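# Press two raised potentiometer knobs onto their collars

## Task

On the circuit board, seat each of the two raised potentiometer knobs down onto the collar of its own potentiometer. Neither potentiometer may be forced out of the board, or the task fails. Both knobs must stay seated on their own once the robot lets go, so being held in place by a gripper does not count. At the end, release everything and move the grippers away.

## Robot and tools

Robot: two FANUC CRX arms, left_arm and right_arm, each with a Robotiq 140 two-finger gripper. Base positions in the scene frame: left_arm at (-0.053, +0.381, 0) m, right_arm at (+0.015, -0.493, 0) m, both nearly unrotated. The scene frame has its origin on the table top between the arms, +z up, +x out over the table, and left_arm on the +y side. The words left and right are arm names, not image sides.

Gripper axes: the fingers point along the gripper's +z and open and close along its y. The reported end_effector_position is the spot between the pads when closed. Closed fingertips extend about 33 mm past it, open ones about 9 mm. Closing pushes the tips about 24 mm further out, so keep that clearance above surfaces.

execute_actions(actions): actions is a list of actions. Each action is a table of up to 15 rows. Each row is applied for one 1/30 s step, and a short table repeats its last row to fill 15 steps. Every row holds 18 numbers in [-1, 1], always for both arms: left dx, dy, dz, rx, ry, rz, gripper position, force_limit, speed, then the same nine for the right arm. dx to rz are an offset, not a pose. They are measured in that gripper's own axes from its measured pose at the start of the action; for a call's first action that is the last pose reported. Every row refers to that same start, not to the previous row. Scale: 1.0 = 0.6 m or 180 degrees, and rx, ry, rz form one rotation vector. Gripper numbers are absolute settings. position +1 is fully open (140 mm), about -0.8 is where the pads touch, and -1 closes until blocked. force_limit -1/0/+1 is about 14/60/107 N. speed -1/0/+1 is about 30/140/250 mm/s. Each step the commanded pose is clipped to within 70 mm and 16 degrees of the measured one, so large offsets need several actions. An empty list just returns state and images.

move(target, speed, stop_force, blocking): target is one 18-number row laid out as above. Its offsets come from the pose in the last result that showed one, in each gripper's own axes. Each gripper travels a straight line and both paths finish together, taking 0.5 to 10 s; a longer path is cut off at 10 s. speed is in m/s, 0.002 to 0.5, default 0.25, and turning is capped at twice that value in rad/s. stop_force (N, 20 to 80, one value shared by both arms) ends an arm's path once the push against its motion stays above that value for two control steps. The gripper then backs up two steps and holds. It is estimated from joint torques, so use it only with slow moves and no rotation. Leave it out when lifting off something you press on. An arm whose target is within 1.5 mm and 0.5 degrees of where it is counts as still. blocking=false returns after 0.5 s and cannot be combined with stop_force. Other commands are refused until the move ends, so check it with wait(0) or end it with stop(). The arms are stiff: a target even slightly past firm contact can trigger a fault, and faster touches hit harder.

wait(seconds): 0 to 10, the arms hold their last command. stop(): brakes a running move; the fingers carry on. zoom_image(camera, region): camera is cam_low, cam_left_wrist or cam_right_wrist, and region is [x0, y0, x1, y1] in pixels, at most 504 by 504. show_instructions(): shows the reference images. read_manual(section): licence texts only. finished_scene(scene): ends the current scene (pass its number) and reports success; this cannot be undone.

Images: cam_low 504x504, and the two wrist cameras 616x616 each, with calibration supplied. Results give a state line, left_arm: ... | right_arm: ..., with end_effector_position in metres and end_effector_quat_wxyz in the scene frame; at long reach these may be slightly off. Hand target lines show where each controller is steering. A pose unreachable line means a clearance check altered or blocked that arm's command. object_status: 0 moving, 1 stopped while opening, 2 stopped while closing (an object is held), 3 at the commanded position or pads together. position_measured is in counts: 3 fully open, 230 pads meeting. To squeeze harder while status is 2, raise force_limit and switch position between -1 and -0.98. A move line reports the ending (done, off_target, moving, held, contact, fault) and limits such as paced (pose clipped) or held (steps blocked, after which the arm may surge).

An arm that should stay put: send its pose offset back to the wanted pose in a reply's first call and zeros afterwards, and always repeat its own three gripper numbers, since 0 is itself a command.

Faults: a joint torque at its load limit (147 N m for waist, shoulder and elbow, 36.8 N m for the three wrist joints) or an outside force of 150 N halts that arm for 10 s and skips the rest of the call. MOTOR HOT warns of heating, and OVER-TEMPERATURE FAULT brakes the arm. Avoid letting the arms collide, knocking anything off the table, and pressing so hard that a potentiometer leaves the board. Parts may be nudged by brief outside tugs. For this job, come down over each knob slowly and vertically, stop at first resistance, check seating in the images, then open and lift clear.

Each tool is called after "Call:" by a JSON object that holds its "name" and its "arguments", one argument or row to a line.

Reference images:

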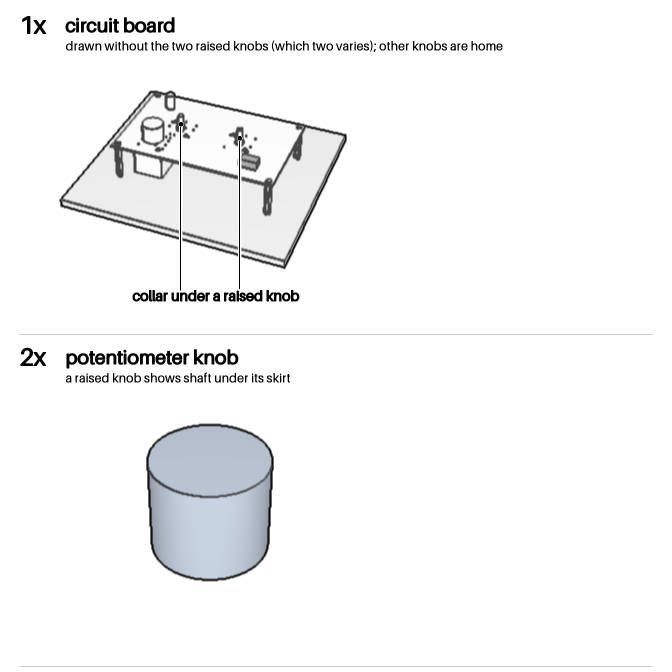

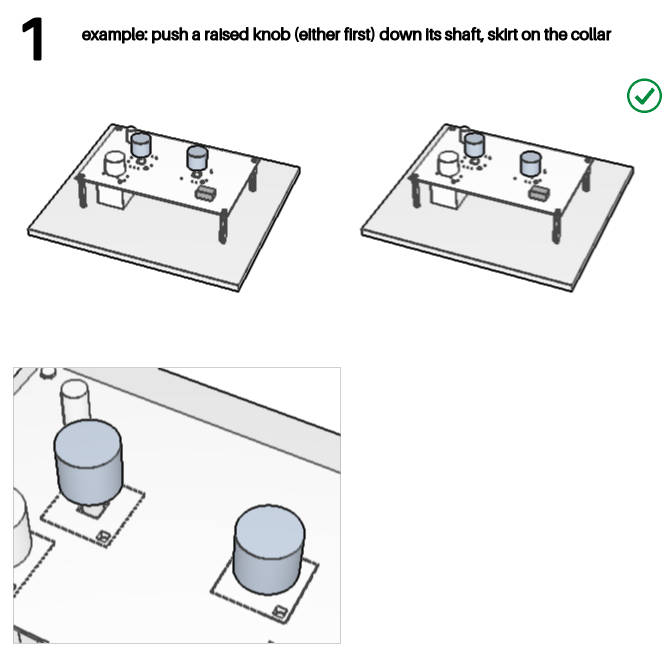

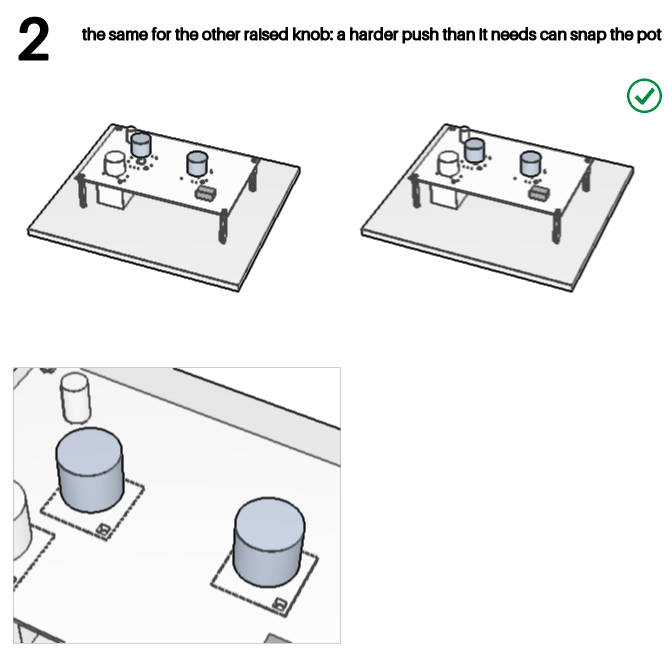

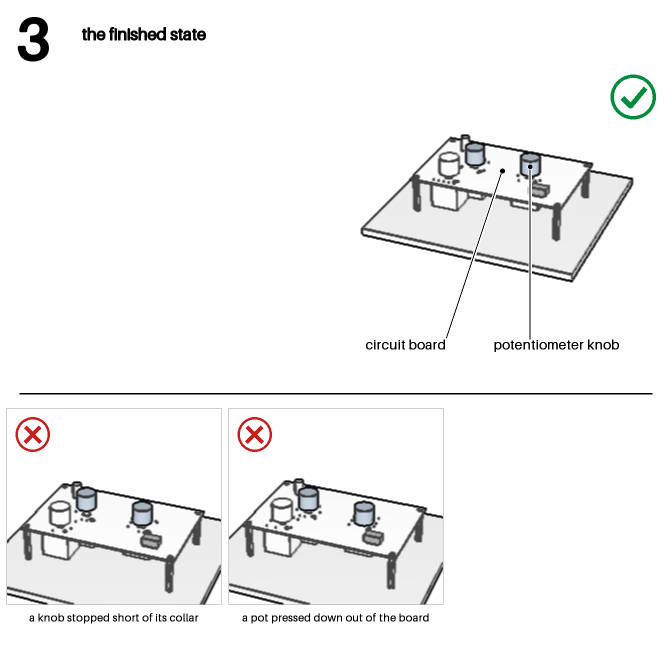

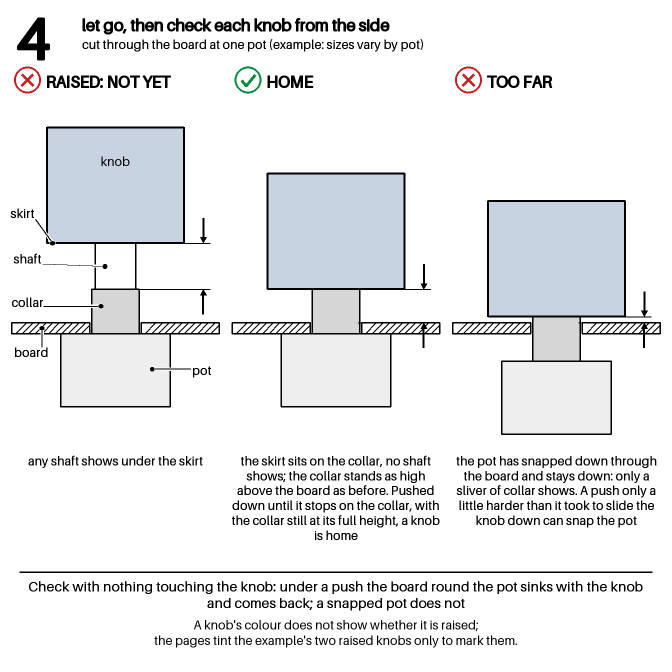

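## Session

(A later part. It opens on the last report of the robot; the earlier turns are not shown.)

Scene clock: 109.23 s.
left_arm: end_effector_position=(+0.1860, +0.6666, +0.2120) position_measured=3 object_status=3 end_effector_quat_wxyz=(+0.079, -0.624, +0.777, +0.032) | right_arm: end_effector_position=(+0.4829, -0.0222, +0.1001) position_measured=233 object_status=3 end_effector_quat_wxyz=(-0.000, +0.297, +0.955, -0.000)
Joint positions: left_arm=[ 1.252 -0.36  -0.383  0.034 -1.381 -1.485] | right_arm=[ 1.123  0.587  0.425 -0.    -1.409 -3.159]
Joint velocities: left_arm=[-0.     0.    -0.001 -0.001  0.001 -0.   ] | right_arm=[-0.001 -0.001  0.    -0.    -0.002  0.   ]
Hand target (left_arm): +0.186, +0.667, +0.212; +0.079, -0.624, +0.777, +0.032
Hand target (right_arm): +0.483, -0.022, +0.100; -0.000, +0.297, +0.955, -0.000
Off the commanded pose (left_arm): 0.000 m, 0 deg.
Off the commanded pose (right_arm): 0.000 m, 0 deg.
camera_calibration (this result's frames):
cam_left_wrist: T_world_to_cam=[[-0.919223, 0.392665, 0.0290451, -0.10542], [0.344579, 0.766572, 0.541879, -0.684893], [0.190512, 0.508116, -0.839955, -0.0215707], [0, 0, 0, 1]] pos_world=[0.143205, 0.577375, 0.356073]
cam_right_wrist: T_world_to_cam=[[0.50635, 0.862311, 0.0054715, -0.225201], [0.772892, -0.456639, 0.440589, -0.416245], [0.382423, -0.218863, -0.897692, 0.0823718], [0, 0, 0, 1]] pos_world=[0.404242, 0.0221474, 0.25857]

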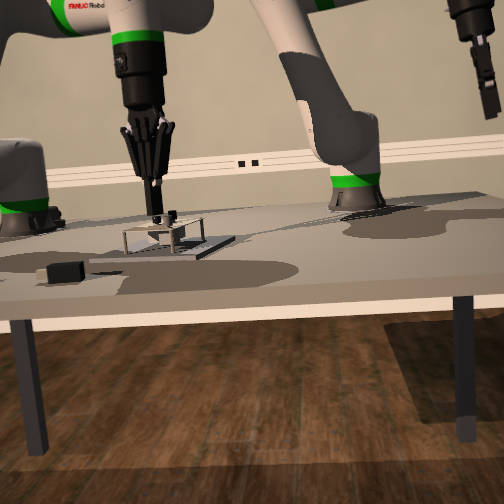

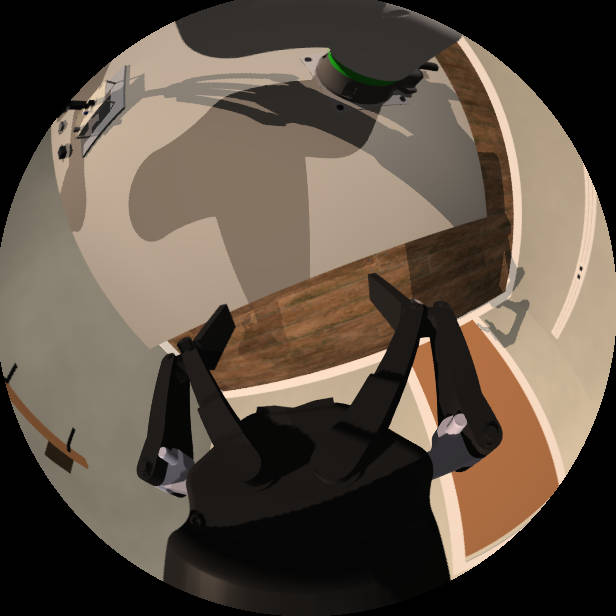

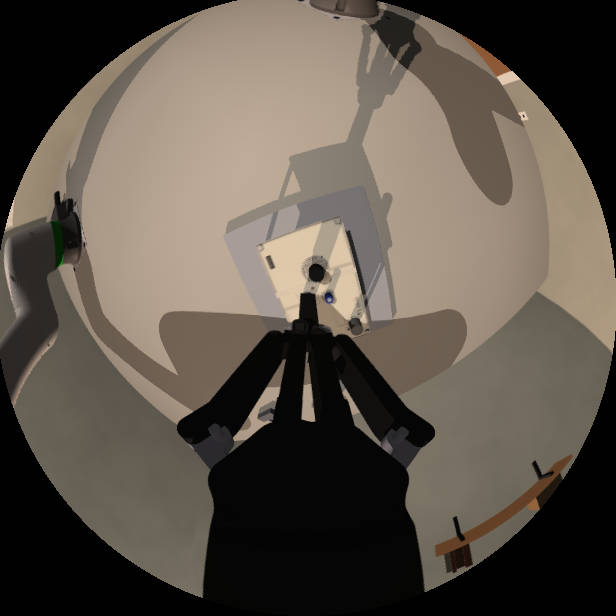

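Small change; one more 0.3 mm check.

Call:
{"name": "execute_actions", "arguments": {
  "actions": [
    [[0,0,0,0,0,0,1,0,0,0,0,0.0115,0,0,0,-1,0,0]],
    [[0,0,0,0,0,0,1,0,0,0,0,-0.0115,0,0,0,-1,0,0]]
  ]
}}

Call:
{"name": "zoom_image", "arguments": {
  "camera": "cam_low",
  "region": [140,200,180,230]
}}

Call:
{"name": "move", "arguments": {
  "target": [0,0,0,0,0,0,1,0,0,0,-0.25,-0.22,0,0,0,-1,0,0],
  "speed": 0.4
}}

Scene clock: 116.70 s.
left_arm: end_effector_position=(+0.1860, +0.6666, +0.2120) position_measured=3 object_status=3 end_effector_quat_wxyz=(+0.079, -0.624, +0.777, +0.032) | right_arm: end_effector_position=(+0.4829, -0.0222, +0.1001) position_measured=233 object_status=3 end_effector_quat_wxyz=(-0.000, +0.297, +0.955, -0.000)
Joint positions: left_arm=[ 1.252 -0.36  -0.383  0.034 -1.381 -1.485] | right_arm=[ 1.123  0.587  0.425 -0.    -1.409 -3.159]
Joint velocities: left_arm=[ 0.    -0.    -0.    -0.002 -0.001  0.   ] | right_arm=[-0.001 -0.001  0.001  0.    -0.001 -0.001]
Hand target (left_arm): +0.186, +0.667, +0.212; +0.079, -0.624, +0.777, +0.032
Hand target (right_arm): +0.483, -0.022, +0.100; -0.000, +0.297, +0.955, -0.000
Off the commanded pose (left_arm): 0.000 m, 0 deg.
Off the commanded pose (right_arm): 0.000 m, 0 deg.
camera_calibration (this result's frames):
cam_left_wrist: T_world_to_cam=[[-0.919223, 0.392665, 0.029045, -0.10542], [0.344579, 0.766572, 0.541879, -0.684893], [0.190512, 0.508116, -0.839955, -0.0215707], [0, 0, 0, 1]] pos_world=[0.143205, 0.577375, 0.356073]
cam_right_wrist: T_world_to_cam=[[0.506329, 0.862323, 0.00550765, -0.225205], [0.772895, -0.456633, 0.440591, -0.41624], [0.382447, -0.218827, -0.897691, 0.082384], [0, 0, 0, 1]] pos_world=[0.40423, 0.0221579, 0.258587]

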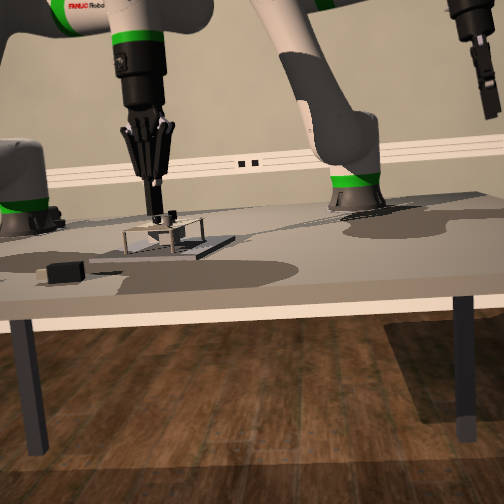

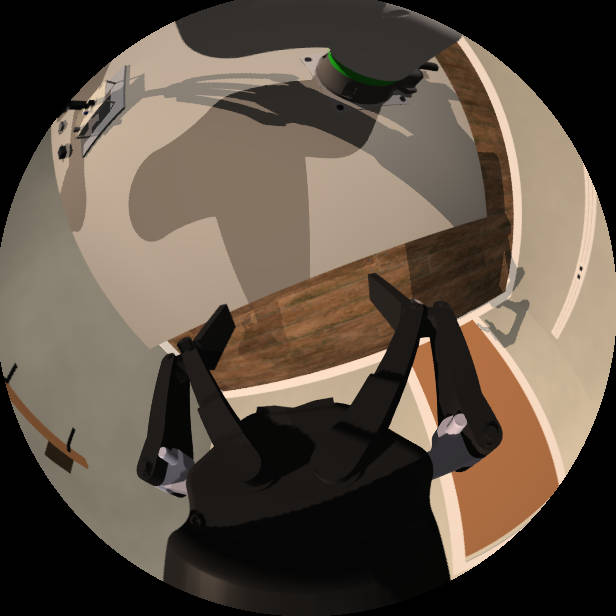

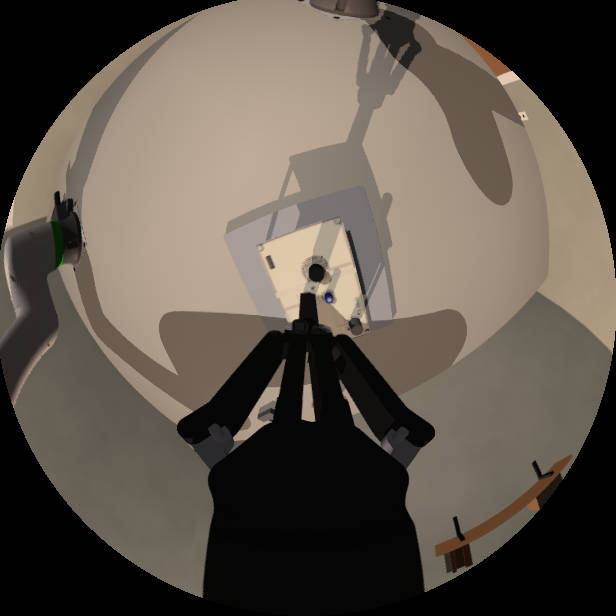

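Region (140, 200, 180, 230) of cam_low's 504x504 image, scaled by 12.600, with more detail than that image has; it fills the top 378 rows of this view, and the rest is white.

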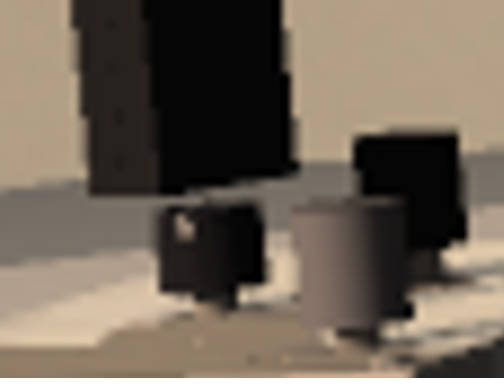

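Scene clock: 117.90 s.
left_arm: end_effector_position=(+0.1860, +0.6666, +0.2120) position_measured=3 object_status=3 end_effector_quat_wxyz=(+0.079, -0.624, +0.777, +0.032) | right_arm: end_effector_position=(+0.3978, -0.1451, +0.2325) position_measured=233 object_status=3 end_effector_quat_wxyz=(-0.000, +0.297, +0.955, -0.000)
Joint positions: left_arm=[ 1.252 -0.36  -0.383  0.034 -1.381 -1.485] | right_arm=[ 1.129  0.175  0.175 -0.    -1.572 -3.165]
Joint velocities: left_arm=[ 0.     0.     0.    -0.    -0.001  0.001] | right_arm=[ 0.    -0.002  0.     0.    -0.002 -0.001]
Hand target (left_arm): +0.186, +0.667, +0.212; +0.079, -0.624, +0.777, +0.032
Hand target (right_arm): +0.398, -0.145, +0.233; -0.000, +0.297, +0.955, -0.000
Off the commanded pose (left_arm): 0.000 m, 0 deg.
Off the commanded pose (right_arm): 0.001 m, 0 deg.
move: done; limits=paced
camera_calibration (this result's frames):
cam_left_wrist: T_world_to_cam=[[-0.919223, 0.392665, 0.0290448, -0.10542], [0.344579, 0.766572, 0.541879, -0.684893], [0.190512, 0.508116, -0.839955, -0.0215708], [0, 0, 0, 1]] pos_world=[0.143205, 0.577375, 0.356073]
cam_right_wrist: T_world_to_cam=[[0.505944, 0.862549, 0.00544369, -0.0766251], [0.773129, -0.456273, 0.440552, -0.464969], [0.382482, -0.218686, -0.89771, 0.20684], [0, 0, 0, 1]] pos_world=[0.319136, -0.100827, 0.390943]

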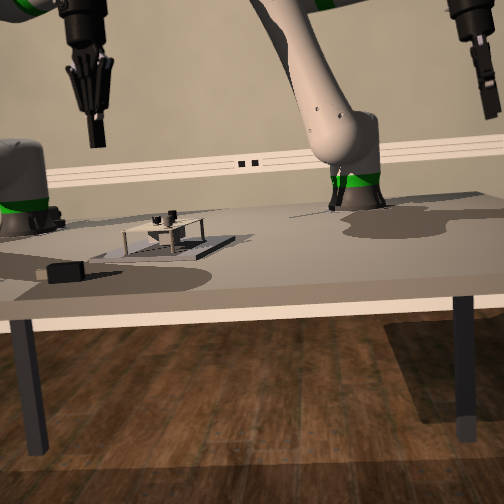

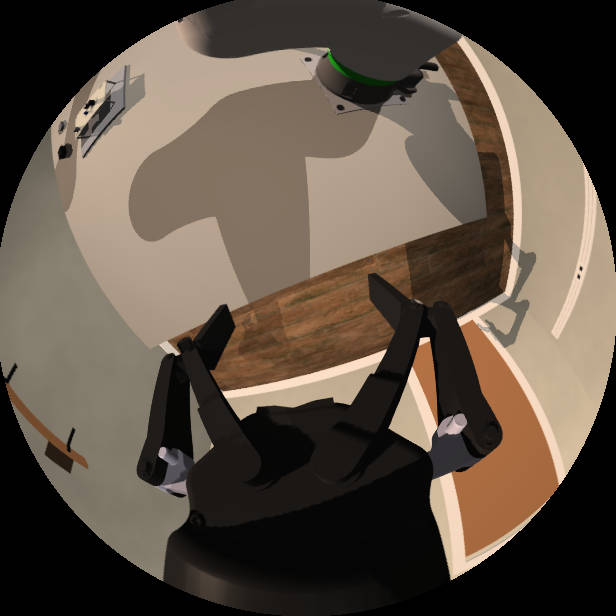

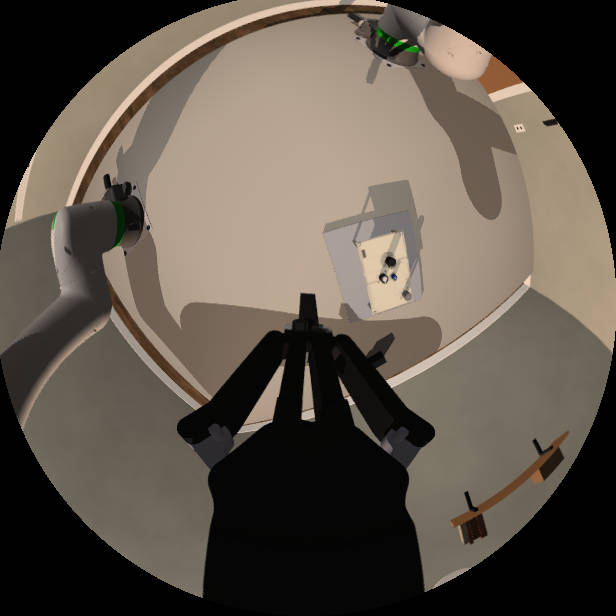

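Call:
{"name": "finished_scene", "arguments": {
  "scene": 1
}}

The scene is finished: the task was done.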